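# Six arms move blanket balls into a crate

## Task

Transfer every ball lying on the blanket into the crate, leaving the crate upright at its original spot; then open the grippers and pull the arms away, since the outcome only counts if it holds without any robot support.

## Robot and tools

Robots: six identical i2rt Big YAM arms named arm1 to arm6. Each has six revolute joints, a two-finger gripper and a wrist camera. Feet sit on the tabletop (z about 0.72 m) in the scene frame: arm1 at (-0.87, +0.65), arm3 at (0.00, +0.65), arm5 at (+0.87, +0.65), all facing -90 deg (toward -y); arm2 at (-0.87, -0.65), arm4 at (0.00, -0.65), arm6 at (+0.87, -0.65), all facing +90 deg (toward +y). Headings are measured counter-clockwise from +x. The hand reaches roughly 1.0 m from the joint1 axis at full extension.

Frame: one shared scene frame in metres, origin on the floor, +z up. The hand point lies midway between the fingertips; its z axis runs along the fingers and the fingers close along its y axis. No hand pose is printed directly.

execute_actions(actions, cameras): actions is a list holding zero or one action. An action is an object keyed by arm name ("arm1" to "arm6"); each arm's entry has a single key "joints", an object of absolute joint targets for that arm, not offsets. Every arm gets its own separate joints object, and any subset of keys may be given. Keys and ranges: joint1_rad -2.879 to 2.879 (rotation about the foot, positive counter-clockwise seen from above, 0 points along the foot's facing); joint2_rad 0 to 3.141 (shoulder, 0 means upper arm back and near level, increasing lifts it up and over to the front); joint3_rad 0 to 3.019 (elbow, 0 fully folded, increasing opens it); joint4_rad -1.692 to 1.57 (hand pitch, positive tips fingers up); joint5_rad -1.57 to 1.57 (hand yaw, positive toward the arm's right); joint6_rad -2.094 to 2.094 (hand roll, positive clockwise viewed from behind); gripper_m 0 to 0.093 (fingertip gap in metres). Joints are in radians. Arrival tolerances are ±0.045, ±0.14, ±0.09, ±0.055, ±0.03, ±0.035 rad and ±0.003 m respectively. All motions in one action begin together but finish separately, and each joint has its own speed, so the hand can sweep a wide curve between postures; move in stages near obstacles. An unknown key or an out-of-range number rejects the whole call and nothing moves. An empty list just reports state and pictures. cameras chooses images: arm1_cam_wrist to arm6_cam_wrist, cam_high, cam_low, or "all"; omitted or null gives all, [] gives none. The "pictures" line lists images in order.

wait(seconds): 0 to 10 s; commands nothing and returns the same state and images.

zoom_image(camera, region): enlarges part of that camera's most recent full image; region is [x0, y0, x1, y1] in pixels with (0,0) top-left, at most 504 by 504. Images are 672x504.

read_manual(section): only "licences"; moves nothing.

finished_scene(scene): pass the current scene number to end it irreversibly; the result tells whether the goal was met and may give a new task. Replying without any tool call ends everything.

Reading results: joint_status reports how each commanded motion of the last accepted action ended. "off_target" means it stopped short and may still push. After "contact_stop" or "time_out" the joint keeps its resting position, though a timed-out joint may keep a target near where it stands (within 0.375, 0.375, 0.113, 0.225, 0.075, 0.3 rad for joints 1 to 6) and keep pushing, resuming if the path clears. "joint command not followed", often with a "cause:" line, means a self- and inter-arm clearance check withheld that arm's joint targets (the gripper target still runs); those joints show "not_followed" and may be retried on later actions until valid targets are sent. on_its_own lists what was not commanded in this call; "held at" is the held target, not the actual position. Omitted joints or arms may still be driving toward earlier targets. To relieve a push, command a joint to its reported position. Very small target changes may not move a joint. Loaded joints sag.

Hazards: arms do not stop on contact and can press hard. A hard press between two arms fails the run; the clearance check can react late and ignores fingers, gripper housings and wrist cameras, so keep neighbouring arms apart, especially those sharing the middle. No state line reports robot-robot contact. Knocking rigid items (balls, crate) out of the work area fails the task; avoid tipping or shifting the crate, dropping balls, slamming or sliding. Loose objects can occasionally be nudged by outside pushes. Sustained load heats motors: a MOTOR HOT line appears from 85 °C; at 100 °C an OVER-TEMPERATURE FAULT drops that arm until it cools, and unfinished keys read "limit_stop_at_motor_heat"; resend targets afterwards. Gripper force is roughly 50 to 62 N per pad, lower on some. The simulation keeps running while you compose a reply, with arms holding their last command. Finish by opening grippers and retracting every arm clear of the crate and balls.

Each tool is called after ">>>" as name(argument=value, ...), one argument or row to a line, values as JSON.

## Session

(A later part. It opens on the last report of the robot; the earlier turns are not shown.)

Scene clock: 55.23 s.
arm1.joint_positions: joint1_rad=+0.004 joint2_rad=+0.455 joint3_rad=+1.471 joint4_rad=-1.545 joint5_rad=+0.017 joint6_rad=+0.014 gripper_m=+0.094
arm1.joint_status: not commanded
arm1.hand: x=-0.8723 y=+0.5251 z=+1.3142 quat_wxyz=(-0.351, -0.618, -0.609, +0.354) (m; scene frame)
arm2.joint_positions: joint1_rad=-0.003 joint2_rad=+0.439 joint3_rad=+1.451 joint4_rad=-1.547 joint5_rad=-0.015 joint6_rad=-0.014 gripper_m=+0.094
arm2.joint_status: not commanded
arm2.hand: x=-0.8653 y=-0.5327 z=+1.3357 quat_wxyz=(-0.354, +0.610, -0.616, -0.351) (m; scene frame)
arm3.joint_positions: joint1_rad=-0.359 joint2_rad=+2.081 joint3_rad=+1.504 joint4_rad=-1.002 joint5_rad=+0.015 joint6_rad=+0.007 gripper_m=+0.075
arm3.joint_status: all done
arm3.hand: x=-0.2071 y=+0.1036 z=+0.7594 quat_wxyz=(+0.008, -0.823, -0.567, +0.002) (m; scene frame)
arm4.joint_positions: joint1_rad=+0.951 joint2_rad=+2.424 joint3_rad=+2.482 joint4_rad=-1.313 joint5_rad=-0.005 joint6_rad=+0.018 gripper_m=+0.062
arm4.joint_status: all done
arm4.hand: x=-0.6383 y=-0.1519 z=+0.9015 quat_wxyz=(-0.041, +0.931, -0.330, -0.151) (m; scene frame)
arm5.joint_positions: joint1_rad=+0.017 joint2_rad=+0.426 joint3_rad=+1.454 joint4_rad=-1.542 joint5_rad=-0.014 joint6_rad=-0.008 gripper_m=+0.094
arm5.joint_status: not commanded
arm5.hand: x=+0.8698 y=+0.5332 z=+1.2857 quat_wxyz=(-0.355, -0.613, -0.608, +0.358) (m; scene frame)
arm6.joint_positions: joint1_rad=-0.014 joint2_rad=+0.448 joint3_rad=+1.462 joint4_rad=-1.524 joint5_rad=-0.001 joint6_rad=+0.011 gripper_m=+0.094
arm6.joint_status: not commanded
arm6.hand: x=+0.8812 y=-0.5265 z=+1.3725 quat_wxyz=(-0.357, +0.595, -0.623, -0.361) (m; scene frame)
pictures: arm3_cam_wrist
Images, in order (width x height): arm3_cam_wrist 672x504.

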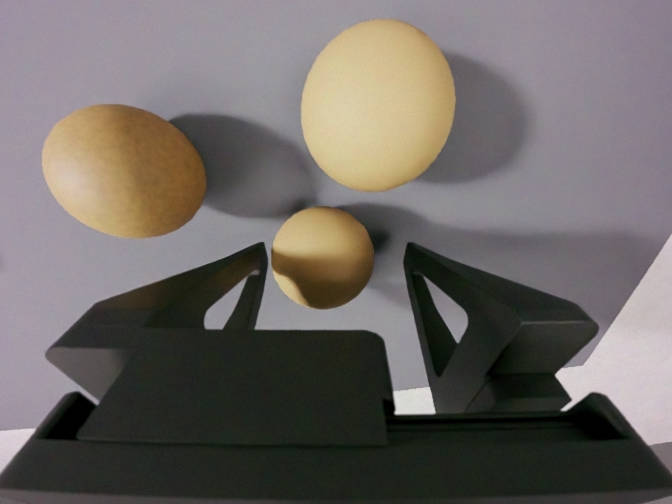

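>>> execute_actions(
  actions=[
    {"arm4":{"joints":{"joint2_rad":2.2}},"arm3":{"joints":{"gripper_m":0.04}}},
  ],
  cameras=[],
)

>>> execute_actions(
  actions=[
    {"arm4":{"joints":{"joint1_rad":0.75,"joint2_rad":1.75,"joint3_rad":1.8,"joint4_rad":-1.45,"gripper_m":0.093}},"arm3":{"joints":{"joint2_rad":1.6,"joint3_rad":1.55,"joint4_rad":-1.45}}},
  ],
  cameras=[],
)

>>> execute_actions(
  actions=[
    {"arm4":{"joints":{"joint1_rad":-0.045}},"arm3":{"joints":{"joint1_rad":-0.82,"joint2_rad":1.85,"joint3_rad":2.05}}},
  ],
  cameras=[],
)

>>> execute_actions(
  actions=[
    {"arm4":{"joints":{"joint2_rad":2.07,"joint3_rad":1.9,"joint4_rad":-1.35}},"arm3":{"joints":{"joint2_rad":2.24,"joint3_rad":2.5,"joint4_rad":-1.22}}},
  ],
  cameras=["cam_high","arm4_cam_wrist","arm3_cam_wrist"],
)

Scene clock: 57.43 s.
arm1.joint_positions: joint1_rad=+0.004 joint2_rad=+0.455 joint3_rad=+1.471 joint4_rad=-1.545 joint5_rad=+0.017 joint6_rad=+0.014 gripper_m=+0.094
arm1.joint_status: not commanded
arm1.hand: x=-0.8723 y=+0.5251 z=+1.3142 quat_wxyz=(-0.351, -0.618, -0.609, +0.354) (m; scene frame)
arm2.joint_positions: joint1_rad=-0.003 joint2_rad=+0.439 joint3_rad=+1.451 joint4_rad=-1.547 joint5_rad=-0.015 joint6_rad=-0.014 gripper_m=+0.094
arm2.joint_status: not commanded
arm2.hand: x=-0.8653 y=-0.5327 z=+1.3357 quat_wxyz=(-0.354, +0.610, -0.616, -0.351) (m; scene frame)
arm3.joint_positions: joint1_rad=-0.359 joint2_rad=+2.081 joint3_rad=+1.504 joint4_rad=-1.002 joint5_rad=+0.015 joint6_rad=+0.007 gripper_m=+0.048
arm3.joint_status: gripper_m off_target (ended at +0.048, target +0.040)
arm3.hand: x=-0.2071 y=+0.1036 z=+0.7594 quat_wxyz=(+0.008, -0.823, -0.567, +0.002) (m; scene frame)
arm4.joint_positions: joint1_rad=+0.952 joint2_rad=+2.166 joint3_rad=+2.475 joint4_rad=-1.316 joint5_rad=-0.005 joint6_rad=+0.018 gripper_m=+0.062
arm4.joint_status: all done
arm4.hand: x=-0.6190 y=-0.1652 z=+1.0986 quat_wxyz=(-0.080, +0.906, -0.320, -0.266) (m; scene frame)
arm5.joint_positions: joint1_rad=+0.017 joint2_rad=+0.426 joint3_rad=+1.454 joint4_rad=-1.542 joint5_rad=-0.014 joint6_rad=-0.008 gripper_m=+0.094
arm5.joint_status: not commanded
arm5.hand: x=+0.8698 y=+0.5332 z=+1.2857 quat_wxyz=(-0.355, -0.613, -0.608, +0.358) (m; scene frame)
arm6.joint_positions: joint1_rad=-0.014 joint2_rad=+0.448 joint3_rad=+1.462 joint4_rad=-1.524 joint5_rad=-0.001 joint6_rad=+0.011 gripper_m=+0.094
arm6.joint_status: not commanded
arm6.hand: x=+0.8812 y=-0.5265 z=+1.3725 quat_wxyz=(-0.357, +0.595, -0.623, -0.361) (m; scene frame)
pictures: none
No camera images: the call's "cameras" was empty. Leave "cameras" out to get every camera's image.

Scene clock: 59.03 s.
arm1.joint_positions: joint1_rad=+0.004 joint2_rad=+0.455 joint3_rad=+1.471 joint4_rad=-1.545 joint5_rad=+0.017 joint6_rad=+0.014 gripper_m=+0.094
arm1.joint_status: not commanded
arm1.hand: x=-0.8723 y=+0.5251 z=+1.3142 quat_wxyz=(-0.351, -0.618, -0.609, +0.354) (m; scene frame)
arm2.joint_positions: joint1_rad=-0.003 joint2_rad=+0.439 joint3_rad=+1.451 joint4_rad=-1.547 joint5_rad=-0.015 joint6_rad=-0.014 gripper_m=+0.094
arm2.joint_status: not commanded
arm2.hand: x=-0.8653 y=-0.5327 z=+1.3357 quat_wxyz=(-0.354, +0.610, -0.616, -0.351) (m; scene frame)
arm3.joint_positions: joint1_rad=-0.359 joint2_rad=+1.602 joint3_rad=+1.533 joint4_rad=-1.433 joint5_rad=+0.015 joint6_rad=+0.007 gripper_m=+0.048
arm3.joint_status: all done
arm3.hand: x=-0.1771 y=+0.1835 z=+1.0208 quat_wxyz=(-0.013, -0.823, -0.567, +0.033) (m; scene frame)
arm4.joint_positions: joint1_rad=+0.754 joint2_rad=+1.734 joint3_rad=+1.801 joint4_rad=-1.435 joint5_rad=-0.006 joint6_rad=+0.018 gripper_m=+0.093
arm4.joint_status: all done
arm4.hand: x=-0.3787 y=-0.2078 z=+1.0612 quat_wxyz=(-0.032, +0.901, -0.422, -0.094) (m; scene frame)
arm5.joint_positions: joint1_rad=+0.017 joint2_rad=+0.426 joint3_rad=+1.454 joint4_rad=-1.542 joint5_rad=-0.014 joint6_rad=-0.008 gripper_m=+0.094
arm5.joint_status: not commanded
arm5.hand: x=+0.8698 y=+0.5332 z=+1.2857 quat_wxyz=(-0.355, -0.613, -0.608, +0.358) (m; scene frame)
arm6.joint_positions: joint1_rad=-0.014 joint2_rad=+0.448 joint3_rad=+1.462 joint4_rad=-1.524 joint5_rad=-0.001 joint6_rad=+0.011 gripper_m=+0.094
arm6.joint_status: not commanded
arm6.hand: x=+0.8812 y=-0.5265 z=+1.3725 quat_wxyz=(-0.357, +0.595, -0.623, -0.361) (m; scene frame)
pictures: none
No camera images: the call's "cameras" was empty. Leave "cameras" out to get every camera's image.

Scene clock: 60.60 s.
arm1.joint_positions: joint1_rad=+0.004 joint2_rad=+0.455 joint3_rad=+1.471 joint4_rad=-1.545 joint5_rad=+0.017 joint6_rad=+0.014 gripper_m=+0.094
arm1.joint_status: not commanded
arm1.hand: x=-0.8723 y=+0.5251 z=+1.3142 quat_wxyz=(-0.351, -0.618, -0.609, +0.354) (m; scene frame)
arm2.joint_positions: joint1_rad=-0.003 joint2_rad=+0.439 joint3_rad=+1.451 joint4_rad=-1.547 joint5_rad=-0.015 joint6_rad=-0.014 gripper_m=+0.094
arm2.joint_status: not commanded
arm2.hand: x=-0.8653 y=-0.5327 z=+1.3357 quat_wxyz=(-0.354, +0.610, -0.616, -0.351) (m; scene frame)
arm3.joint_positions: joint1_rad=-0.821 joint2_rad=+1.837 joint3_rad=+2.008 joint4_rad=-1.440 joint5_rad=+0.017 joint6_rad=+0.007 gripper_m=+0.048
arm3.joint_status: all done
arm3.hand: x=-0.4673 y=+0.2184 z=+1.0940 quat_wxyz=(-0.048, -0.921, -0.358, +0.144) (m; scene frame)
arm4.joint_positions: joint1_rad=-0.053 joint2_rad=+1.734 joint3_rad=+1.801 joint4_rad=-1.435 joint5_rad=-0.007 joint6_rad=+0.018 gripper_m=+0.093
arm4.joint_status: all done
arm4.hand: x=+0.0560 y=-0.0684 z=+1.0569 quat_wxyz=(-0.066, +0.663, -0.742, -0.070) (m; scene frame)
arm5.joint_positions: joint1_rad=+0.017 joint2_rad=+0.426 joint3_rad=+1.454 joint4_rad=-1.542 joint5_rad=-0.014 joint6_rad=-0.008 gripper_m=+0.094
arm5.joint_status: not commanded
arm5.hand: x=+0.8698 y=+0.5332 z=+1.2857 quat_wxyz=(-0.355, -0.613, -0.608, +0.358) (m; scene frame)
arm6.joint_positions: joint1_rad=-0.014 joint2_rad=+0.448 joint3_rad=+1.462 joint4_rad=-1.524 joint5_rad=-0.001 joint6_rad=+0.011 gripper_m=+0.094
arm6.joint_status: not commanded
arm6.hand: x=+0.8812 y=-0.5265 z=+1.3725 quat_wxyz=(-0.357, +0.595, -0.623, -0.361) (m; scene frame)
pictures: none
No camera images: the call's "cameras" was empty. Leave "cameras" out to get every camera's image.

Scene clock: 62.13 s.
arm1.joint_positions: joint1_rad=+0.004 joint2_rad=+0.455 joint3_rad=+1.471 joint4_rad=-1.545 joint5_rad=+0.017 joint6_rad=+0.014 gripper_m=+0.094
arm1.joint_status: not commanded
arm1.hand: x=-0.8723 y=+0.5251 z=+1.3142 quat_wxyz=(-0.351, -0.618, -0.609, +0.354) (m; scene frame)
arm2.joint_positions: joint1_rad=-0.003 joint2_rad=+0.439 joint3_rad=+1.451 joint4_rad=-1.547 joint5_rad=-0.015 joint6_rad=-0.014 gripper_m=+0.094
arm2.joint_status: not commanded
arm2.hand: x=-0.8653 y=-0.5327 z=+1.3357 quat_wxyz=(-0.354, +0.610, -0.616, -0.351) (m; scene frame)
arm3.joint_positions: joint1_rad=-0.821 joint2_rad=+2.242 joint3_rad=+2.449 joint4_rad=-1.241 joint5_rad=+0.017 joint6_rad=+0.007 gripper_m=+0.048
arm3.joint_status: all done
arm3.hand: x=-0.5942 y=+0.0999 z=+1.0379 quat_wxyz=(-0.091, -0.899, -0.348, +0.250) (m; scene frame)
arm4.joint_positions: joint1_rad=-0.053 joint2_rad=+2.086 joint3_rad=+1.880 joint4_rad=-1.363 joint5_rad=-0.007 joint6_rad=+0.018 gripper_m=+0.093
arm4.joint_status: all done
arm4.hand: x=+0.0606 y=-0.0100 z=+0.8812 quat_wxyz=(+0.008, +0.666, -0.746, -0.001) (m; scene frame)
arm5.joint_positions: joint1_rad=+0.017 joint2_rad=+0.426 joint3_rad=+1.454 joint4_rad=-1.542 joint5_rad=-0.014 joint6_rad=-0.008 gripper_m=+0.094
arm5.joint_status: not commanded
arm5.hand: x=+0.8698 y=+0.5332 z=+1.2857 quat_wxyz=(-0.355, -0.613, -0.608, +0.358) (m; scene frame)
arm6.joint_positions: joint1_rad=-0.014 joint2_rad=+0.448 joint3_rad=+1.462 joint4_rad=-1.524 joint5_rad=-0.001 joint6_rad=+0.011 gripper_m=+0.094
arm6.joint_status: not commanded
arm6.hand: x=+0.8812 y=-0.5265 z=+1.3725 quat_wxyz=(-0.357, +0.595, -0.623, -0.361) (m; scene frame)
pictures: arm3_cam_wrist, arm4_cam_wrist, cam_high
Images, in order (width x height): arm3_cam_wrist 672x504, arm4_cam_wrist 672x504, cam_high 672x504.

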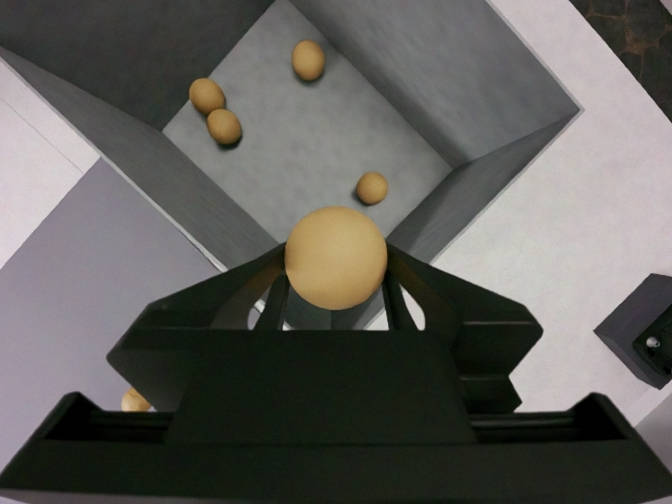

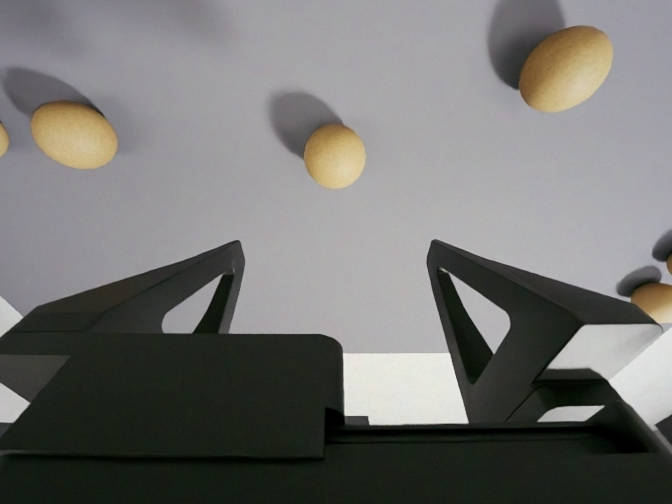

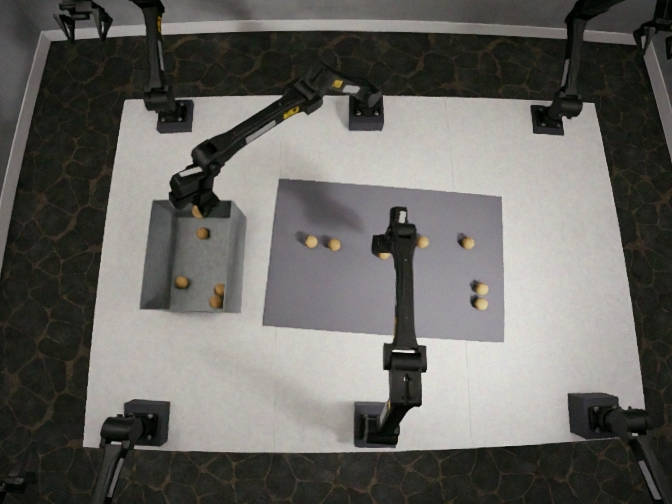

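>>> execute_actions(
  actions=[
    {"arm4":{"joints":{"joint2_rad":2.21,"joint3_rad":1.75,"joint4_rad":-1.10}},"arm3":{"joints":{"joint2_rad":2.40}}},
  ],
  cameras=["arm4_cam_wrist"],
)

Scene clock: 64.03 s.
arm1.joint_positions: joint1_rad=+0.004 joint2_rad=+0.455 joint3_rad=+1.471 joint4_rad=-1.545 joint5_rad=+0.017 joint6_rad=+0.014 gripper_m=+0.094
arm1.joint_status: not commanded
arm1.hand: x=-0.8723 y=+0.5251 z=+1.3142 quat_wxyz=(-0.351, -0.618, -0.609, +0.354) (m; scene frame)
arm2.joint_positions: joint1_rad=-0.003 joint2_rad=+0.439 joint3_rad=+1.451 joint4_rad=-1.547 joint5_rad=-0.015 joint6_rad=-0.014 gripper_m=+0.094
arm2.joint_status: not commanded
arm2.hand: x=-0.8653 y=-0.5327 z=+1.3357 quat_wxyz=(-0.354, +0.610, -0.616, -0.351) (m; scene frame)
arm3.joint_positions: joint1_rad=-0.821 joint2_rad=+2.406 joint3_rad=+2.469 joint4_rad=-1.238 joint5_rad=+0.017 joint6_rad=+0.007 gripper_m=+0.048
arm3.joint_status: all done
arm3.hand: x=-0.6047 y=+0.0903 z=+0.9177 quat_wxyz=(-0.065, -0.914, -0.355, +0.187) (m; scene frame)
arm4.joint_positions: joint1_rad=-0.053 joint2_rad=+2.211 joint3_rad=+1.741 joint4_rad=-1.117 joint5_rad=-0.007 joint6_rad=+0.018 gripper_m=+0.093
arm4.joint_status: all done
arm4.hand: x=+0.0595 y=-0.0142 z=+0.7532 quat_wxyz=(+0.015, +0.666, -0.746, +0.005) (m; scene frame)
arm5.joint_positions: joint1_rad=+0.017 joint2_rad=+0.426 joint3_rad=+1.454 joint4_rad=-1.542 joint5_rad=-0.014 joint6_rad=-0.008 gripper_m=+0.094
arm5.joint_status: not commanded
arm5.hand: x=+0.8698 y=+0.5332 z=+1.2857 quat_wxyz=(-0.355, -0.613, -0.608, +0.358) (m; scene frame)
arm6.joint_positions: joint1_rad=-0.014 joint2_rad=+0.448 joint3_rad=+1.462 joint4_rad=-1.524 joint5_rad=-0.001 joint6_rad=+0.011 gripper_m=+0.094
arm6.joint_status: not commanded
arm6.hand: x=+0.8812 y=-0.5265 z=+1.3725 quat_wxyz=(-0.357, +0.595, -0.623, -0.361) (m; scene frame)
pictures: arm4_cam_wrist
Images, in order (width x height): arm4_cam_wrist 672x504.

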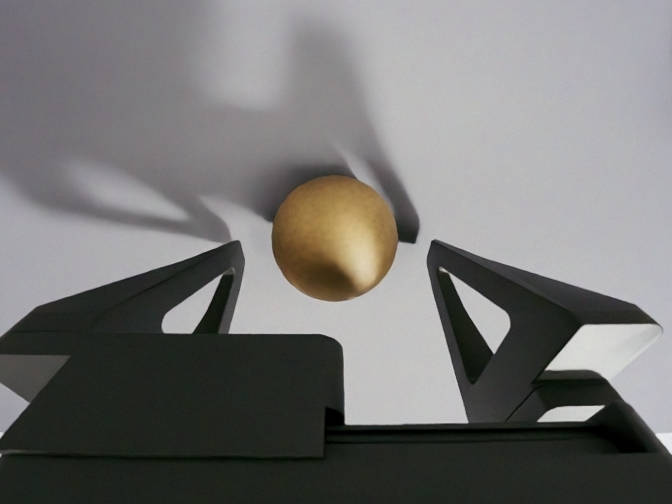

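>>> execute_actions(
  actions=[
    {"arm4":{"joints":{"gripper_m":0.04}},"arm3":{"joints":{"gripper_m":0.065}}},
  ],
  cameras=[],
)

>>> execute_actions(
  actions=[
    {"arm4":{"joints":{"joint2_rad":1.75,"joint3_rad":1.8,"joint4_rad":-1.45}},"arm3":{"joints":{"joint2_rad":2.2}}},
  ],
  cameras=[],
)

>>> execute_actions(
  actions=[
    {"arm4":{"joints":{"joint1_rad":0.95}},"arm3":{"joints":{"joint1_rad":-0.6,"joint2_rad":1.6,"joint3_rad":1.5,"joint4_rad":-1.45,"gripper_m":0.085}}},
  ],
  cameras=[],
)

>>> execute_actions(
  actions=[
    {"arm4":{"joints":{"joint2_rad":2.24,"joint3_rad":2.5,"joint4_rad":-1.25}},"arm3":{"joints":{"joint1_rad":-0.39,"joint2_rad":2.07,"joint3_rad":1.91,"joint4_rad":-1.35}}},
  ],
  cameras=["arm3_cam_wrist","cam_high"],
)

>>> execute_actions(
  actions=[
    {"arm4":{"joints":{"joint2_rad":2.41}}},
  ],
  cameras=[],
)

Scene clock: 65.90 s.
arm1.joint_positions: joint1_rad=+0.004 joint2_rad=+0.455 joint3_rad=+1.471 joint4_rad=-1.545 joint5_rad=+0.017 joint6_rad=+0.014 gripper_m=+0.094
arm1.joint_status: not commanded
arm1.hand: x=-0.8723 y=+0.5251 z=+1.3142 quat_wxyz=(-0.351, -0.618, -0.609, +0.354) (m; scene frame)
arm2.joint_positions: joint1_rad=-0.003 joint2_rad=+0.439 joint3_rad=+1.451 joint4_rad=-1.547 joint5_rad=-0.015 joint6_rad=-0.014 gripper_m=+0.094
arm2.joint_status: not commanded
arm2.hand: x=-0.8653 y=-0.5327 z=+1.3357 quat_wxyz=(-0.354, +0.610, -0.616, -0.351) (m; scene frame)
arm3.joint_positions: joint1_rad=-0.821 joint2_rad=+2.406 joint3_rad=+2.469 joint4_rad=-1.238 joint5_rad=+0.016 joint6_rad=+0.007 gripper_m=+0.065
arm3.joint_status: all done
arm3.hand: x=-0.6040 y=+0.0896 z=+0.9177 quat_wxyz=(-0.066, -0.914, -0.355, +0.186) (m; scene frame)
arm4.joint_positions: joint1_rad=-0.053 joint2_rad=+2.211 joint3_rad=+1.741 joint4_rad=-1.117 joint5_rad=-0.007 joint6_rad=+0.018 gripper_m=+0.044
arm4.joint_status: gripper_m off_target (ended at +0.044, target +0.040)
arm4.hand: x=+0.0595 y=-0.0142 z=+0.7532 quat_wxyz=(+0.015, +0.666, -0.746, +0.005) (m; scene frame)
arm5.joint_positions: joint1_rad=+0.017 joint2_rad=+0.426 joint3_rad=+1.454 joint4_rad=-1.542 joint5_rad=-0.014 joint6_rad=-0.008 gripper_m=+0.094
arm5.joint_status: not commanded
arm5.hand: x=+0.8698 y=+0.5332 z=+1.2857 quat_wxyz=(-0.355, -0.613, -0.608, +0.358) (m; scene frame)
arm6.joint_positions: joint1_rad=-0.014 joint2_rad=+0.448 joint3_rad=+1.462 joint4_rad=-1.524 joint5_rad=-0.001 joint6_rad=+0.011 gripper_m=+0.094
arm6.joint_status: not commanded
arm6.hand: x=+0.8812 y=-0.5265 z=+1.3725 quat_wxyz=(-0.357, +0.595, -0.623, -0.361) (m; scene frame)
pictures: none
No camera images: the call's "cameras" was empty. Leave "cameras" out to get every camera's image.

Scene clock: 67.47 s.
arm1.joint_positions: joint1_rad=+0.004 joint2_rad=+0.455 joint3_rad=+1.471 joint4_rad=-1.545 joint5_rad=+0.017 joint6_rad=+0.014 gripper_m=+0.094
arm1.joint_status: not commanded
arm1.hand: x=-0.8723 y=+0.5251 z=+1.3142 quat_wxyz=(-0.351, -0.618, -0.609, +0.354) (m; scene frame)
arm2.joint_positions: joint1_rad=-0.003 joint2_rad=+0.439 joint3_rad=+1.451 joint4_rad=-1.547 joint5_rad=-0.015 joint6_rad=-0.014 gripper_m=+0.094
arm2.joint_status: not commanded
arm2.hand: x=-0.8653 y=-0.5327 z=+1.3357 quat_wxyz=(-0.354, +0.610, -0.616, -0.351) (m; scene frame)
arm3.joint_positions: joint1_rad=-0.821 joint2_rad=+2.195 joint3_rad=+2.483 joint4_rad=-1.238 joint5_rad=+0.016 joint6_rad=+0.007 gripper_m=+0.065
arm3.joint_status: all done
arm3.hand: x=-0.5916 y=+0.1011 z=+1.0926 quat_wxyz=(-0.106, -0.888, -0.344, +0.287) (m; scene frame)
arm4.joint_positions: joint1_rad=-0.053 joint2_rad=+1.732 joint3_rad=+1.793 joint4_rad=-1.433 joint5_rad=-0.007 joint6_rad=+0.018 gripper_m=+0.044
arm4.joint_status: all done
arm4.hand: x=+0.0558 y=-0.0701 z=+1.0545 quat_wxyz=(-0.064, +0.663, -0.742, -0.068) (m; scene frame)
arm5.joint_positions: joint1_rad=+0.017 joint2_rad=+0.426 joint3_rad=+1.454 joint4_rad=-1.542 joint5_rad=-0.014 joint6_rad=-0.008 gripper_m=+0.094
arm5.joint_status: not commanded
arm5.hand: x=+0.8698 y=+0.5332 z=+1.2857 quat_wxyz=(-0.355, -0.613, -0.608, +0.358) (m; scene frame)
arm6.joint_positions: joint1_rad=-0.014 joint2_rad=+0.448 joint3_rad=+1.462 joint4_rad=-1.524 joint5_rad=-0.001 joint6_rad=+0.011 gripper_m=+0.094
arm6.joint_status: not commanded
arm6.hand: x=+0.8812 y=-0.5265 z=+1.3725 quat_wxyz=(-0.357, +0.595, -0.623, -0.361) (m; scene frame)
pictures: none
No camera images: the call's "cameras" was empty. Leave "cameras" out to get every camera's image.

Scene clock: 69.30 s.
arm1.joint_positions: joint1_rad=+0.004 joint2_rad=+0.455 joint3_rad=+1.471 joint4_rad=-1.545 joint5_rad=+0.017 joint6_rad=+0.014 gripper_m=+0.094
arm1.joint_status: not commanded
arm1.hand: x=-0.8723 y=+0.5251 z=+1.3142 quat_wxyz=(-0.351, -0.618, -0.609, +0.354) (m; scene frame)
arm2.joint_positions: joint1_rad=-0.003 joint2_rad=+0.439 joint3_rad=+1.451 joint4_rad=-1.547 joint5_rad=-0.015 joint6_rad=-0.014 gripper_m=+0.094
arm2.joint_status: not commanded
arm2.hand: x=-0.8653 y=-0.5327 z=+1.3357 quat_wxyz=(-0.354, +0.610, -0.616, -0.351) (m; scene frame)
arm3.joint_positions: joint1_rad=-0.602 joint2_rad=+1.603 joint3_rad=+1.491 joint4_rad=-1.435 joint5_rad=+0.016 joint6_rad=+0.007 gripper_m=+0.085
arm3.joint_status: all done
arm3.hand: x=-0.2775 y=+0.2498 z=+1.0037 quat_wxyz=(+0.001, -0.886, -0.463, +0.015) (m; scene frame)
arm4.joint_positions: joint1_rad=+0.960 joint2_rad=+1.733 joint3_rad=+1.793 joint4_rad=-1.433 joint5_rad=-0.009 joint6_rad=+0.018 gripper_m=+0.044
arm4.joint_status: all done
arm4.hand: x=-0.4597 y=-0.2963 z=+1.0598 quat_wxyz=(-0.020, +0.940, -0.327, -0.096) (m; scene frame)
arm5.joint_positions: joint1_rad=+0.017 joint2_rad=+0.426 joint3_rad=+1.454 joint4_rad=-1.542 joint5_rad=-0.014 joint6_rad=-0.008 gripper_m=+0.094
arm5.joint_status: not commanded
arm5.hand: x=+0.8698 y=+0.5332 z=+1.2857 quat_wxyz=(-0.355, -0.613, -0.608, +0.358) (m; scene frame)
arm6.joint_positions: joint1_rad=-0.014 joint2_rad=+0.448 joint3_rad=+1.462 joint4_rad=-1.524 joint5_rad=-0.001 joint6_rad=+0.011 gripper_m=+0.094
arm6.joint_status: not commanded
arm6.hand: x=+0.8812 y=-0.5265 z=+1.3725 quat_wxyz=(-0.357, +0.595, -0.623, -0.361) (m; scene frame)
pictures: none
No camera images: the call's "cameras" was empty. Leave "cameras" out to get every camera's image.

Scene clock: 71.10 s.
arm1.joint_positions: joint1_rad=+0.004 joint2_rad=+0.455 joint3_rad=+1.471 joint4_rad=-1.545 joint5_rad=+0.017 joint6_rad=+0.014 gripper_m=+0.094
arm1.joint_status: not commanded
arm1.hand: x=-0.8723 y=+0.5251 z=+1.3142 quat_wxyz=(-0.351, -0.618, -0.609, +0.354) (m; scene frame)
arm2.joint_positions: joint1_rad=-0.003 joint2_rad=+0.439 joint3_rad=+1.451 joint4_rad=-1.547 joint5_rad=-0.015 joint6_rad=-0.014 gripper_m=+0.094
arm2.joint_status: not commanded
arm2.hand: x=-0.8653 y=-0.5327 z=+1.3357 quat_wxyz=(-0.354, +0.610, -0.616, -0.351) (m; scene frame)
arm3.joint_positions: joint1_rad=-0.383 joint2_rad=+2.074 joint3_rad=+1.863 joint4_rad=-1.360 joint5_rad=+0.016 joint6_rad=+0.007 gripper_m=+0.085
arm3.joint_status: all done
arm3.hand: x=-0.2398 y=+0.0597 z=+0.8890 quat_wxyz=(+0.007, -0.830, -0.557, +0.005) (m; scene frame)
arm4.joint_positions: joint1_rad=+0.960 joint2_rad=+2.240 joint3_rad=+2.456 joint4_rad=-1.268 joint5_rad=-0.009 joint6_rad=+0.018 gripper_m=+0.044
arm4.joint_status: all done
arm4.hand: x=-0.6389 y=-0.1598 z=+1.0386 quat_wxyz=(-0.070, +0.913, -0.318, -0.247) (m; scene frame)
arm5.joint_positions: joint1_rad=+0.017 joint2_rad=+0.426 joint3_rad=+1.454 joint4_rad=-1.542 joint5_rad=-0.014 joint6_rad=-0.008 gripper_m=+0.094
arm5.joint_status: not commanded
arm5.hand: x=+0.8698 y=+0.5332 z=+1.2857 quat_wxyz=(-0.355, -0.613, -0.608, +0.358) (m; scene frame)
arm6.joint_positions: joint1_rad=-0.014 joint2_rad=+0.448 joint3_rad=+1.462 joint4_rad=-1.524 joint5_rad=-0.001 joint6_rad=+0.011 gripper_m=+0.094
arm6.joint_status: not commanded
arm6.hand: x=+0.8812 y=-0.5265 z=+1.3725 quat_wxyz=(-0.357, +0.595, -0.623, -0.361) (m; scene frame)
pictures: arm3_cam_wrist, cam_high
Images, in order (width x height): arm3_cam_wrist 672x504, cam_high 672x504.

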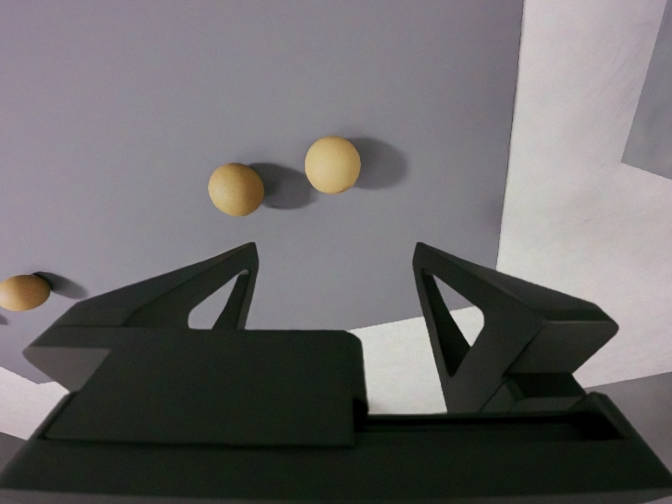

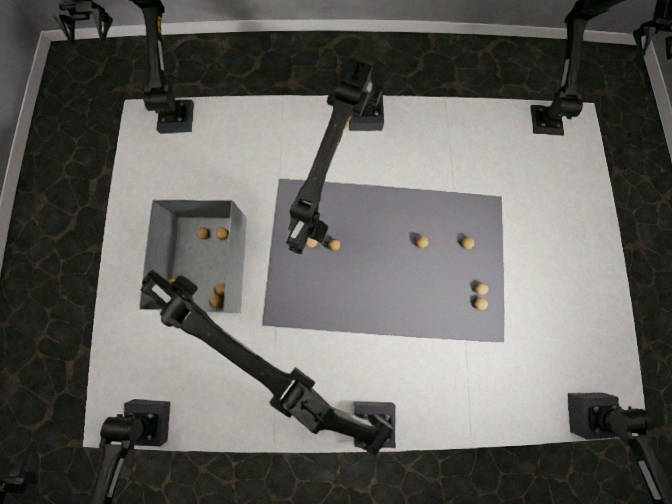

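Scene clock: 72.27 s.
arm1.joint_positions: joint1_rad=+0.004 joint2_rad=+0.455 joint3_rad=+1.471 joint4_rad=-1.545 joint5_rad=+0.017 joint6_rad=+0.014 gripper_m=+0.094
arm1.joint_status: not commanded
arm1.hand: x=-0.8723 y=+0.5251 z=+1.3142 quat_wxyz=(-0.351, -0.618, -0.609, +0.354) (m; scene frame)
arm2.joint_positions: joint1_rad=-0.003 joint2_rad=+0.439 joint3_rad=+1.451 joint4_rad=-1.547 joint5_rad=-0.015 joint6_rad=-0.014 gripper_m=+0.094
arm2.joint_status: not commanded
arm2.hand: x=-0.8653 y=-0.5327 z=+1.3357 quat_wxyz=(-0.354, +0.610, -0.616, -0.351) (m; scene frame)
arm3.joint_positions: joint1_rad=-0.383 joint2_rad=+2.074 joint3_rad=+1.863 joint4_rad=-1.360 joint5_rad=+0.016 joint6_rad=+0.007 gripper_m=+0.085
arm3.joint_status: not commanded
arm3.hand: x=-0.2398 y=+0.0597 z=+0.8890 quat_wxyz=(+0.007, -0.830, -0.557, +0.005) (m; scene frame)
arm4.joint_positions: joint1_rad=+0.960 joint2_rad=+2.413 joint3_rad=+2.469 joint4_rad=-1.268 joint5_rad=-0.009 joint6_rad=+0.018 gripper_m=+0.044
arm4.joint_status: all done
arm4.hand: x=-0.6496 y=-0.1537 z=+0.9079 quat_wxyz=(-0.045, +0.929, -0.324, -0.172) (m; scene frame)
arm5.joint_positions: joint1_rad=+0.017 joint2_rad=+0.426 joint3_rad=+1.454 joint4_rad=-1.542 joint5_rad=-0.014 joint6_rad=-0.008 gripper_m=+0.094
arm5.joint_status: not commanded
arm5.hand: x=+0.8698 y=+0.5332 z=+1.2857 quat_wxyz=(-0.355, -0.613, -0.608, +0.358) (m; scene frame)
arm6.joint_positions: joint1_rad=-0.014 joint2_rad=+0.448 joint3_rad=+1.462 joint4_rad=-1.524 joint5_rad=-0.001 joint6_rad=+0.011 gripper_m=+0.094
arm6.joint_status: not commanded
arm6.hand: x=+0.8812 y=-0.5265 z=+1.3725 quat_wxyz=(-0.357, +0.595, -0.623, -0.361) (m; scene frame)
pictures: none
No camera images: the call's "cameras" was empty. Leave "cameras" out to get every camera's image.

>>> execute_actions(
  actions=[
    {"arm4":{"joints":{"gripper_m":0.063}},"arm3":{"joints":{"joint2_rad":2.215,"joint3_rad":1.75,"joint4_rad":-1.10,"gripper_m":0.075}}},
  ],
  cameras=["arm3_cam_wrist"],
)

Scene clock: 73.97 s.
arm1.joint_positions: joint1_rad=+0.004 joint2_rad=+0.455 joint3_rad=+1.471 joint4_rad=-1.545 joint5_rad=+0.017 joint6_rad=+0.014 gripper_m=+0.094
arm1.joint_status: not commanded
arm1.hand: x=-0.8723 y=+0.5251 z=+1.3142 quat_wxyz=(-0.351, -0.618, -0.609, +0.354) (m; scene frame)
arm2.joint_positions: joint1_rad=-0.003 joint2_rad=+0.439 joint3_rad=+1.451 joint4_rad=-1.547 joint5_rad=-0.015 joint6_rad=-0.014 gripper_m=+0.094
arm2.joint_status: not commanded
arm2.hand: x=-0.8653 y=-0.5327 z=+1.3357 quat_wxyz=(-0.354, +0.610, -0.616, -0.351) (m; scene frame)
arm3.joint_positions: joint1_rad=-0.383 joint2_rad=+2.210 joint3_rad=+1.744 joint4_rad=-1.117 joint5_rad=+0.016 joint6_rad=+0.007 gripper_m=+0.075
arm3.joint_status: all done
arm3.hand: x=-0.2411 y=+0.0567 z=+0.7620 quat_wxyz=(+0.010, -0.830, -0.557, +0.000) (m; scene frame)
arm4.joint_positions: joint1_rad=+0.954 joint2_rad=+2.413 joint3_rad=+2.469 joint4_rad=-1.267 joint5_rad=-0.006 joint6_rad=+0.018 gripper_m=+0.063
arm4.joint_status: all done
arm4.hand: x=-0.6465 y=-0.1491 z=+0.9079 quat_wxyz=(-0.048, +0.928, -0.327, -0.172) (m; scene frame)
arm5.joint_positions: joint1_rad=+0.017 joint2_rad=+0.426 joint3_rad=+1.454 joint4_rad=-1.542 joint5_rad=-0.014 joint6_rad=-0.008 gripper_m=+0.094
arm5.joint_status: not commanded
arm5.hand: x=+0.8698 y=+0.5332 z=+1.2857 quat_wxyz=(-0.355, -0.613, -0.608, +0.358) (m; scene frame)
arm6.joint_positions: joint1_rad=-0.014 joint2_rad=+0.448 joint3_rad=+1.462 joint4_rad=-1.524 joint5_rad=-0.001 joint6_rad=+0.011 gripper_m=+0.094
arm6.joint_status: not commanded
arm6.hand: x=+0.8812 y=-0.5265 z=+1.3725 quat_wxyz=(-0.357, +0.595, -0.623, -0.361) (m; scene frame)
pictures: arm3_cam_wrist
Images, in order (width x height): arm3_cam_wrist 672x504.

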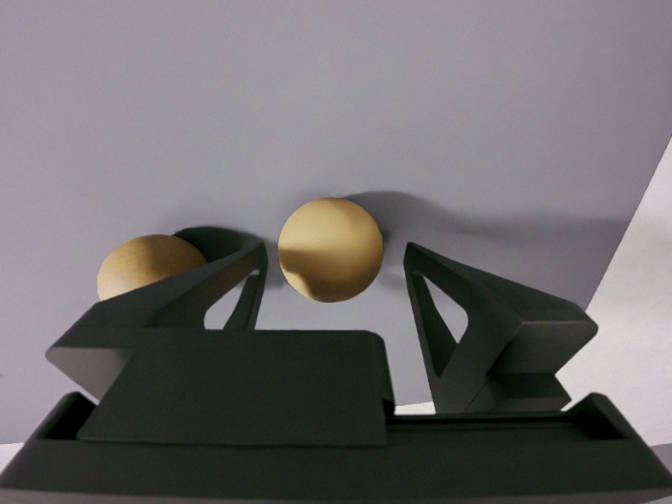

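>>> execute_actions(
  actions=[
    {"arm4":{"joints":{"joint2_rad":2.2}},"arm3":{"joints":{"gripper_m":0.04}}},
  ],
  cameras=[],
)

>>> execute_actions(
  actions=[
    {"arm4":{"joints":{"joint1_rad":0.8,"joint2_rad":1.75,"joint3_rad":1.8,"joint4_rad":-1.45,"gripper_m":0.093}},"arm3":{"joints":{"joint2_rad":1.6,"joint3_rad":1.55,"joint4_rad":-1.45}}},
  ],
  cameras=[],
)

>>> execute_actions(
  actions=[
    {"arm4":{"joints":{"joint1_rad":0.25}},"arm3":{"joints":{"joint1_rad":-0.82,"joint2_rad":1.85,"joint3_rad":2.05}}},
  ],
  cameras=[],
)

>>> execute_actions(
  actions=[
    {"arm4":{"joints":{"joint2_rad":2.26,"joint3_rad":2.24,"joint4_rad":-1.49}},"arm3":{"joints":{"joint2_rad":2.24,"joint3_rad":2.5,"joint4_rad":-1.22}}},
  ],
  cameras=["arm4_cam_wrist"],
)

>>> execute_actions(
  actions=[
    {"arm3":{"joints":{"joint2_rad":2.40}}},
  ],
  cameras=[],
)

Scene clock: 76.27 s.
arm1.joint_positions: joint1_rad=+0.004 joint2_rad=+0.455 joint3_rad=+1.471 joint4_rad=-1.545 joint5_rad=+0.017 joint6_rad=+0.014 gripper_m=+0.094
arm1.joint_status: not commanded
arm1.hand: x=-0.8723 y=+0.5251 z=+1.3142 quat_wxyz=(-0.351, -0.618, -0.609, +0.354) (m; scene frame)
arm2.joint_positions: joint1_rad=-0.003 joint2_rad=+0.439 joint3_rad=+1.451 joint4_rad=-1.547 joint5_rad=-0.015 joint6_rad=-0.014 gripper_m=+0.094
arm2.joint_status: not commanded
arm2.hand: x=-0.8653 y=-0.5327 z=+1.3357 quat_wxyz=(-0.354, +0.610, -0.616, -0.351) (m; scene frame)
arm3.joint_positions: joint1_rad=-0.383 joint2_rad=+2.210 joint3_rad=+1.744 joint4_rad=-1.117 joint5_rad=+0.016 joint6_rad=+0.007 gripper_m=+0.047
arm3.joint_status: gripper_m off_target (ended at +0.047, target +0.040)
arm3.hand: x=-0.2412 y=+0.0567 z=+0.7620 quat_wxyz=(+0.010, -0.830, -0.557, +0.000) (m; scene frame)
arm4.joint_positions: joint1_rad=+0.954 joint2_rad=+2.165 joint3_rad=+2.482 joint4_rad=-1.267 joint5_rad=-0.006 joint6_rad=+0.018 gripper_m=+0.063
arm4.joint_status: all done
arm4.hand: x=-0.6282 y=-0.1601 z=+1.1098 quat_wxyz=(-0.088, +0.898, -0.317, -0.292) (m; scene frame)
arm5.joint_positions: joint1_rad=+0.017 joint2_rad=+0.426 joint3_rad=+1.454 joint4_rad=-1.542 joint5_rad=-0.014 joint6_rad=-0.008 gripper_m=+0.094
arm5.joint_status: not commanded
arm5.hand: x=+0.8698 y=+0.5332 z=+1.2857 quat_wxyz=(-0.355, -0.613, -0.608, +0.358) (m; scene frame)
arm6.joint_positions: joint1_rad=-0.014 joint2_rad=+0.448 joint3_rad=+1.462 joint4_rad=-1.524 joint5_rad=-0.001 joint6_rad=+0.011 gripper_m=+0.094
arm6.joint_status: not commanded
arm6.hand: x=+0.8812 y=-0.5265 z=+1.3725 quat_wxyz=(-0.357, +0.595, -0.623, -0.361) (m; scene frame)
pictures: none
No camera images: the call's "cameras" was empty. Leave "cameras" out to get every camera's image.

Scene clock: 77.93 s.
arm1.joint_positions: joint1_rad=+0.004 joint2_rad=+0.455 joint3_rad=+1.471 joint4_rad=-1.545 joint5_rad=+0.017 joint6_rad=+0.014 gripper_m=+0.094
arm1.joint_status: not commanded
arm1.hand: x=-0.8723 y=+0.5251 z=+1.3142 quat_wxyz=(-0.351, -0.618, -0.609, +0.354) (m; scene frame)
arm2.joint_positions: joint1_rad=-0.003 joint2_rad=+0.439 joint3_rad=+1.451 joint4_rad=-1.547 joint5_rad=-0.015 joint6_rad=-0.014 gripper_m=+0.094
arm2.joint_status: not commanded
arm2.hand: x=-0.8653 y=-0.5327 z=+1.3357 quat_wxyz=(-0.354, +0.610, -0.616, -0.351) (m; scene frame)
arm3.joint_positions: joint1_rad=-0.383 joint2_rad=+1.602 joint3_rad=+1.539 joint4_rad=-1.435 joint5_rad=+0.016 joint6_rad=+0.007 gripper_m=+0.047
arm3.joint_status: all done
arm3.hand: x=-0.1889 y=+0.1866 z=+1.0232 quat_wxyz=(-0.014, -0.830, -0.557, +0.036) (m; scene frame)
arm4.joint_positions: joint1_rad=+0.799 joint2_rad=+1.735 joint3_rad=+1.801 joint4_rad=-1.434 joint5_rad=-0.007 joint6_rad=+0.018 gripper_m=+0.093
arm4.joint_status: all done
arm4.hand: x=-0.3983 y=-0.2254 z=+1.0610 quat_wxyz=(-0.030, +0.910, -0.402, -0.095) (m; scene frame)
arm5.joint_positions: joint1_rad=+0.017 joint2_rad=+0.426 joint3_rad=+1.454 joint4_rad=-1.542 joint5_rad=-0.014 joint6_rad=-0.008 gripper_m=+0.094
arm5.joint_status: not commanded
arm5.hand: x=+0.8698 y=+0.5332 z=+1.2857 quat_wxyz=(-0.355, -0.613, -0.608, +0.358) (m; scene frame)
arm6.joint_positions: joint1_rad=-0.014 joint2_rad=+0.448 joint3_rad=+1.462 joint4_rad=-1.524 joint5_rad=-0.001 joint6_rad=+0.011 gripper_m=+0.094
arm6.joint_status: not commanded
arm6.hand: x=+0.8812 y=-0.5265 z=+1.3725 quat_wxyz=(-0.357, +0.595, -0.623, -0.361) (m; scene frame)
pictures: none
No camera images: the call's "cameras" was empty. Leave "cameras" out to get every camera's image.

Scene clock: 79.40 s.
arm1.joint_positions: joint1_rad=+0.004 joint2_rad=+0.455 joint3_rad=+1.471 joint4_rad=-1.545 joint5_rad=+0.017 joint6_rad=+0.014 gripper_m=+0.094
arm1.joint_status: not commanded
arm1.hand: x=-0.8723 y=+0.5251 z=+1.3142 quat_wxyz=(-0.351, -0.618, -0.609, +0.354) (m; scene frame)
arm2.joint_positions: joint1_rad=-0.003 joint2_rad=+0.439 joint3_rad=+1.451 joint4_rad=-1.547 joint5_rad=-0.015 joint6_rad=-0.014 gripper_m=+0.094
arm2.joint_status: not commanded
arm2.hand: x=-0.8653 y=-0.5327 z=+1.3357 quat_wxyz=(-0.354, +0.610, -0.616, -0.351) (m; scene frame)
arm3.joint_positions: joint1_rad=-0.822 joint2_rad=+1.836 joint3_rad=+2.008 joint4_rad=-1.440 joint5_rad=+0.017 joint6_rad=+0.007 gripper_m=+0.047
arm3.joint_status: all done
arm3.hand: x=-0.4673 y=+0.2187 z=+1.0946 quat_wxyz=(-0.048, -0.921, -0.358, +0.144) (m; scene frame)
arm4.joint_positions: joint1_rad=+0.248 joint2_rad=+1.735 joint3_rad=+1.801 joint4_rad=-1.434 joint5_rad=-0.007 joint6_rad=+0.018 gripper_m=+0.093
arm4.joint_status: all done
arm4.hand: x=-0.1180 y=-0.0782 z=+1.0576 quat_wxyz=(-0.054, +0.767, -0.634, -0.080) (m; scene frame)
arm5.joint_positions: joint1_rad=+0.017 joint2_rad=+0.426 joint3_rad=+1.454 joint4_rad=-1.542 joint5_rad=-0.014 joint6_rad=-0.008 gripper_m=+0.094
arm5.joint_status: not commanded
arm5.hand: x=+0.8698 y=+0.5332 z=+1.2857 quat_wxyz=(-0.355, -0.613, -0.608, +0.358) (m; scene frame)
arm6.joint_positions: joint1_rad=-0.014 joint2_rad=+0.448 joint3_rad=+1.462 joint4_rad=-1.524 joint5_rad=-0.001 joint6_rad=+0.011 gripper_m=+0.094
arm6.joint_status: not commanded
arm6.hand: x=+0.8812 y=-0.5265 z=+1.3725 quat_wxyz=(-0.357, +0.595, -0.623, -0.361) (m; scene frame)
pictures: none
No camera images: the call's "cameras" was empty. Leave "cameras" out to get every camera's image.

Scene clock: 80.93 s.
arm1.joint_positions: joint1_rad=+0.004 joint2_rad=+0.455 joint3_rad=+1.471 joint4_rad=-1.545 joint5_rad=+0.017 joint6_rad=+0.014 gripper_m=+0.094
arm1.joint_status: not commanded
arm1.hand: x=-0.8723 y=+0.5251 z=+1.3142 quat_wxyz=(-0.351, -0.618, -0.609, +0.354) (m; scene frame)
arm2.joint_positions: joint1_rad=-0.003 joint2_rad=+0.439 joint3_rad=+1.451 joint4_rad=-1.547 joint5_rad=-0.015 joint6_rad=-0.014 gripper_m=+0.094
arm2.joint_status: not commanded
arm2.hand: x=-0.8653 y=-0.5327 z=+1.3357 quat_wxyz=(-0.354, +0.610, -0.616, -0.351) (m; scene frame)
arm3.joint_positions: joint1_rad=-0.822 joint2_rad=+2.243 joint3_rad=+2.449 joint4_rad=-1.240 joint5_rad=+0.017 joint6_rad=+0.007 gripper_m=+0.047
arm3.joint_status: all done
arm3.hand: x=-0.5945 y=+0.1001 z=+1.0375 quat_wxyz=(-0.090, -0.899, -0.348, +0.250) (m; scene frame)
arm4.joint_positions: joint1_rad=+0.248 joint2_rad=+2.268 joint3_rad=+2.191 joint4_rad=-1.478 joint5_rad=-0.007 joint6_rad=+0.018 gripper_m=+0.093
arm4.joint_status: all done
arm4.hand: x=-0.1438 y=+0.0378 z=+0.8810 quat_wxyz=(+0.004, +0.771, -0.637, -0.007) (m; scene frame)
arm5.joint_positions: joint1_rad=+0.017 joint2_rad=+0.426 joint3_rad=+1.454 joint4_rad=-1.542 joint5_rad=-0.014 joint6_rad=-0.008 gripper_m=+0.094
arm5.joint_status: not commanded
arm5.hand: x=+0.8698 y=+0.5332 z=+1.2857 quat_wxyz=(-0.355, -0.613, -0.608, +0.358) (m; scene frame)
arm6.joint_positions: joint1_rad=-0.014 joint2_rad=+0.448 joint3_rad=+1.462 joint4_rad=-1.524 joint5_rad=-0.001 joint6_rad=+0.011 gripper_m=+0.094
arm6.joint_status: not commanded
arm6.hand: x=+0.8812 y=-0.5265 z=+1.3725 quat_wxyz=(-0.357, +0.595, -0.623, -0.361) (m; scene frame)
pictures: arm4_cam_wrist
Images, in order (width x height): arm4_cam_wrist 672x504.

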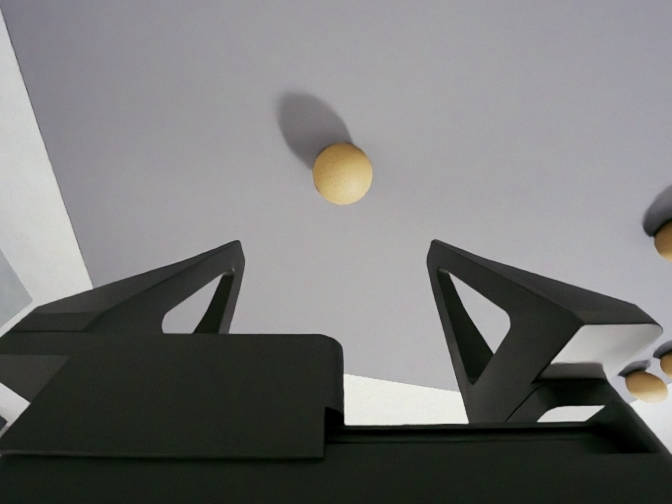

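Scene clock: 82.30 s.
arm1.joint_positions: joint1_rad=+0.004 joint2_rad=+0.455 joint3_rad=+1.471 joint4_rad=-1.545 joint5_rad=+0.017 joint6_rad=+0.014 gripper_m=+0.094
arm1.joint_status: not commanded
arm1.hand: x=-0.8723 y=+0.5251 z=+1.3142 quat_wxyz=(-0.351, -0.618, -0.609, +0.354) (m; scene frame)
arm2.joint_positions: joint1_rad=-0.003 joint2_rad=+0.439 joint3_rad=+1.451 joint4_rad=-1.547 joint5_rad=-0.015 joint6_rad=-0.014 gripper_m=+0.094
arm2.joint_status: not commanded
arm2.hand: x=-0.8653 y=-0.5327 z=+1.3357 quat_wxyz=(-0.354, +0.610, -0.616, -0.351) (m; scene frame)
arm3.joint_positions: joint1_rad=-0.822 joint2_rad=+2.405 joint3_rad=+2.470 joint4_rad=-1.238 joint5_rad=+0.017 joint6_rad=+0.007 gripper_m=+0.047
arm3.joint_status: all done
arm3.hand: x=-0.6050 y=+0.0904 z=+0.9184 quat_wxyz=(-0.065, -0.914, -0.354, +0.187) (m; scene frame)
arm4.joint_positions: joint1_rad=+0.248 joint2_rad=+2.268 joint3_rad=+2.191 joint4_rad=-1.478 joint5_rad=-0.007 joint6_rad=+0.018 gripper_m=+0.093
arm4.joint_status: not commanded
arm4.hand: x=-0.1438 y=+0.0378 z=+0.8810 quat_wxyz=(+0.004, +0.771, -0.637, -0.007) (m; scene frame)
arm5.joint_positions: joint1_rad=+0.017 joint2_rad=+0.426 joint3_rad=+1.454 joint4_rad=-1.542 joint5_rad=-0.014 joint6_rad=-0.008 gripper_m=+0.094
arm5.joint_status: not commanded
arm5.hand: x=+0.8698 y=+0.5332 z=+1.2857 quat_wxyz=(-0.355, -0.613, -0.608, +0.358) (m; scene frame)
arm6.joint_positions: joint1_rad=-0.014 joint2_rad=+0.448 joint3_rad=+1.462 joint4_rad=-1.524 joint5_rad=-0.001 joint6_rad=+0.011 gripper_m=+0.094
arm6.joint_status: not commanded
arm6.hand: x=+0.8812 y=-0.5265 z=+1.3725 quat_wxyz=(-0.357, +0.595, -0.623, -0.361) (m; scene frame)
pictures: none
No camera images: the call's "cameras" was empty. Leave "cameras" out to get every camera's image.

>>> execute_actions(
  actions=[
    {"arm4":{"joints":{"joint2_rad":2.35,"joint3_rad":2.02,"joint4_rad":-1.24}},"arm3":{"joints":{"gripper_m":0.065}}},
  ],
  cameras=["arm4_cam_wrist"],
)

Scene clock: 84.17 s.
arm1.joint_positions: joint1_rad=+0.004 joint2_rad=+0.455 joint3_rad=+1.471 joint4_rad=-1.545 joint5_rad=+0.017 joint6_rad=+0.014 gripper_m=+0.094
arm1.joint_status: not commanded
arm1.hand: x=-0.8723 y=+0.5251 z=+1.3142 quat_wxyz=(-0.351, -0.618, -0.609, +0.354) (m; scene frame)
arm2.joint_positions: joint1_rad=-0.003 joint2_rad=+0.439 joint3_rad=+1.451 joint4_rad=-1.547 joint5_rad=-0.015 joint6_rad=-0.014 gripper_m=+0.094
arm2.joint_status: not commanded
arm2.hand: x=-0.8653 y=-0.5327 z=+1.3357 quat_wxyz=(-0.354, +0.610, -0.616, -0.351) (m; scene frame)
arm3.joint_positions: joint1_rad=-0.820 joint2_rad=+2.405 joint3_rad=+2.470 joint4_rad=-1.237 joint5_rad=+0.014 joint6_rad=+0.007 gripper_m=+0.065
arm3.joint_status: all done
arm3.hand: x=-0.6037 y=+0.0886 z=+0.9188 quat_wxyz=(-0.067, -0.913, -0.355, +0.187) (m; scene frame)
arm4.joint_positions: joint1_rad=+0.248 joint2_rad=+2.342 joint3_rad=+2.014 joint4_rad=-1.257 joint5_rad=-0.007 joint6_rad=+0.018 gripper_m=+0.093
arm4.joint_status: all done
arm4.hand: x=-0.1427 y=+0.0278 z=+0.7656 quat_wxyz=(+0.013, +0.771, -0.637, +0.004) (m; scene frame)
arm5.joint_positions: joint1_rad=+0.017 joint2_rad=+0.426 joint3_rad=+1.454 joint4_rad=-1.542 joint5_rad=-0.014 joint6_rad=-0.008 gripper_m=+0.094
arm5.joint_status: not commanded
arm5.hand: x=+0.8698 y=+0.5332 z=+1.2857 quat_wxyz=(-0.355, -0.613, -0.608, +0.358) (m; scene frame)
arm6.joint_positions: joint1_rad=-0.014 joint2_rad=+0.448 joint3_rad=+1.462 joint4_rad=-1.524 joint5_rad=-0.001 joint6_rad=+0.011 gripper_m=+0.094
arm6.joint_status: not commanded
arm6.hand: x=+0.8812 y=-0.5265 z=+1.3725 quat_wxyz=(-0.357, +0.595, -0.623, -0.361) (m; scene frame)
pictures: arm4_cam_wrist
Images, in order (width x height): arm4_cam_wrist 672x504.

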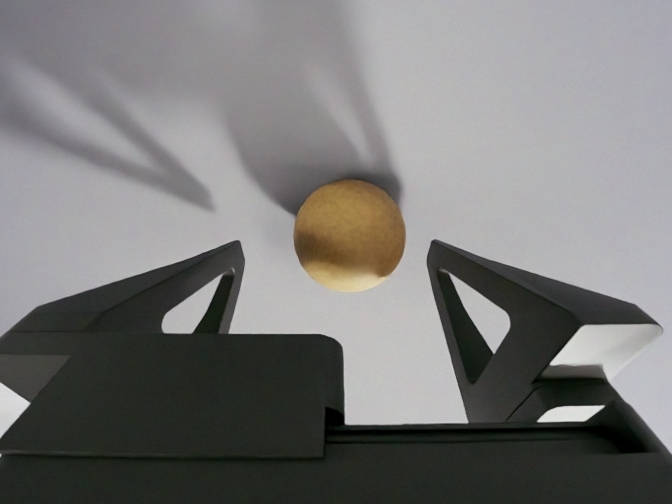

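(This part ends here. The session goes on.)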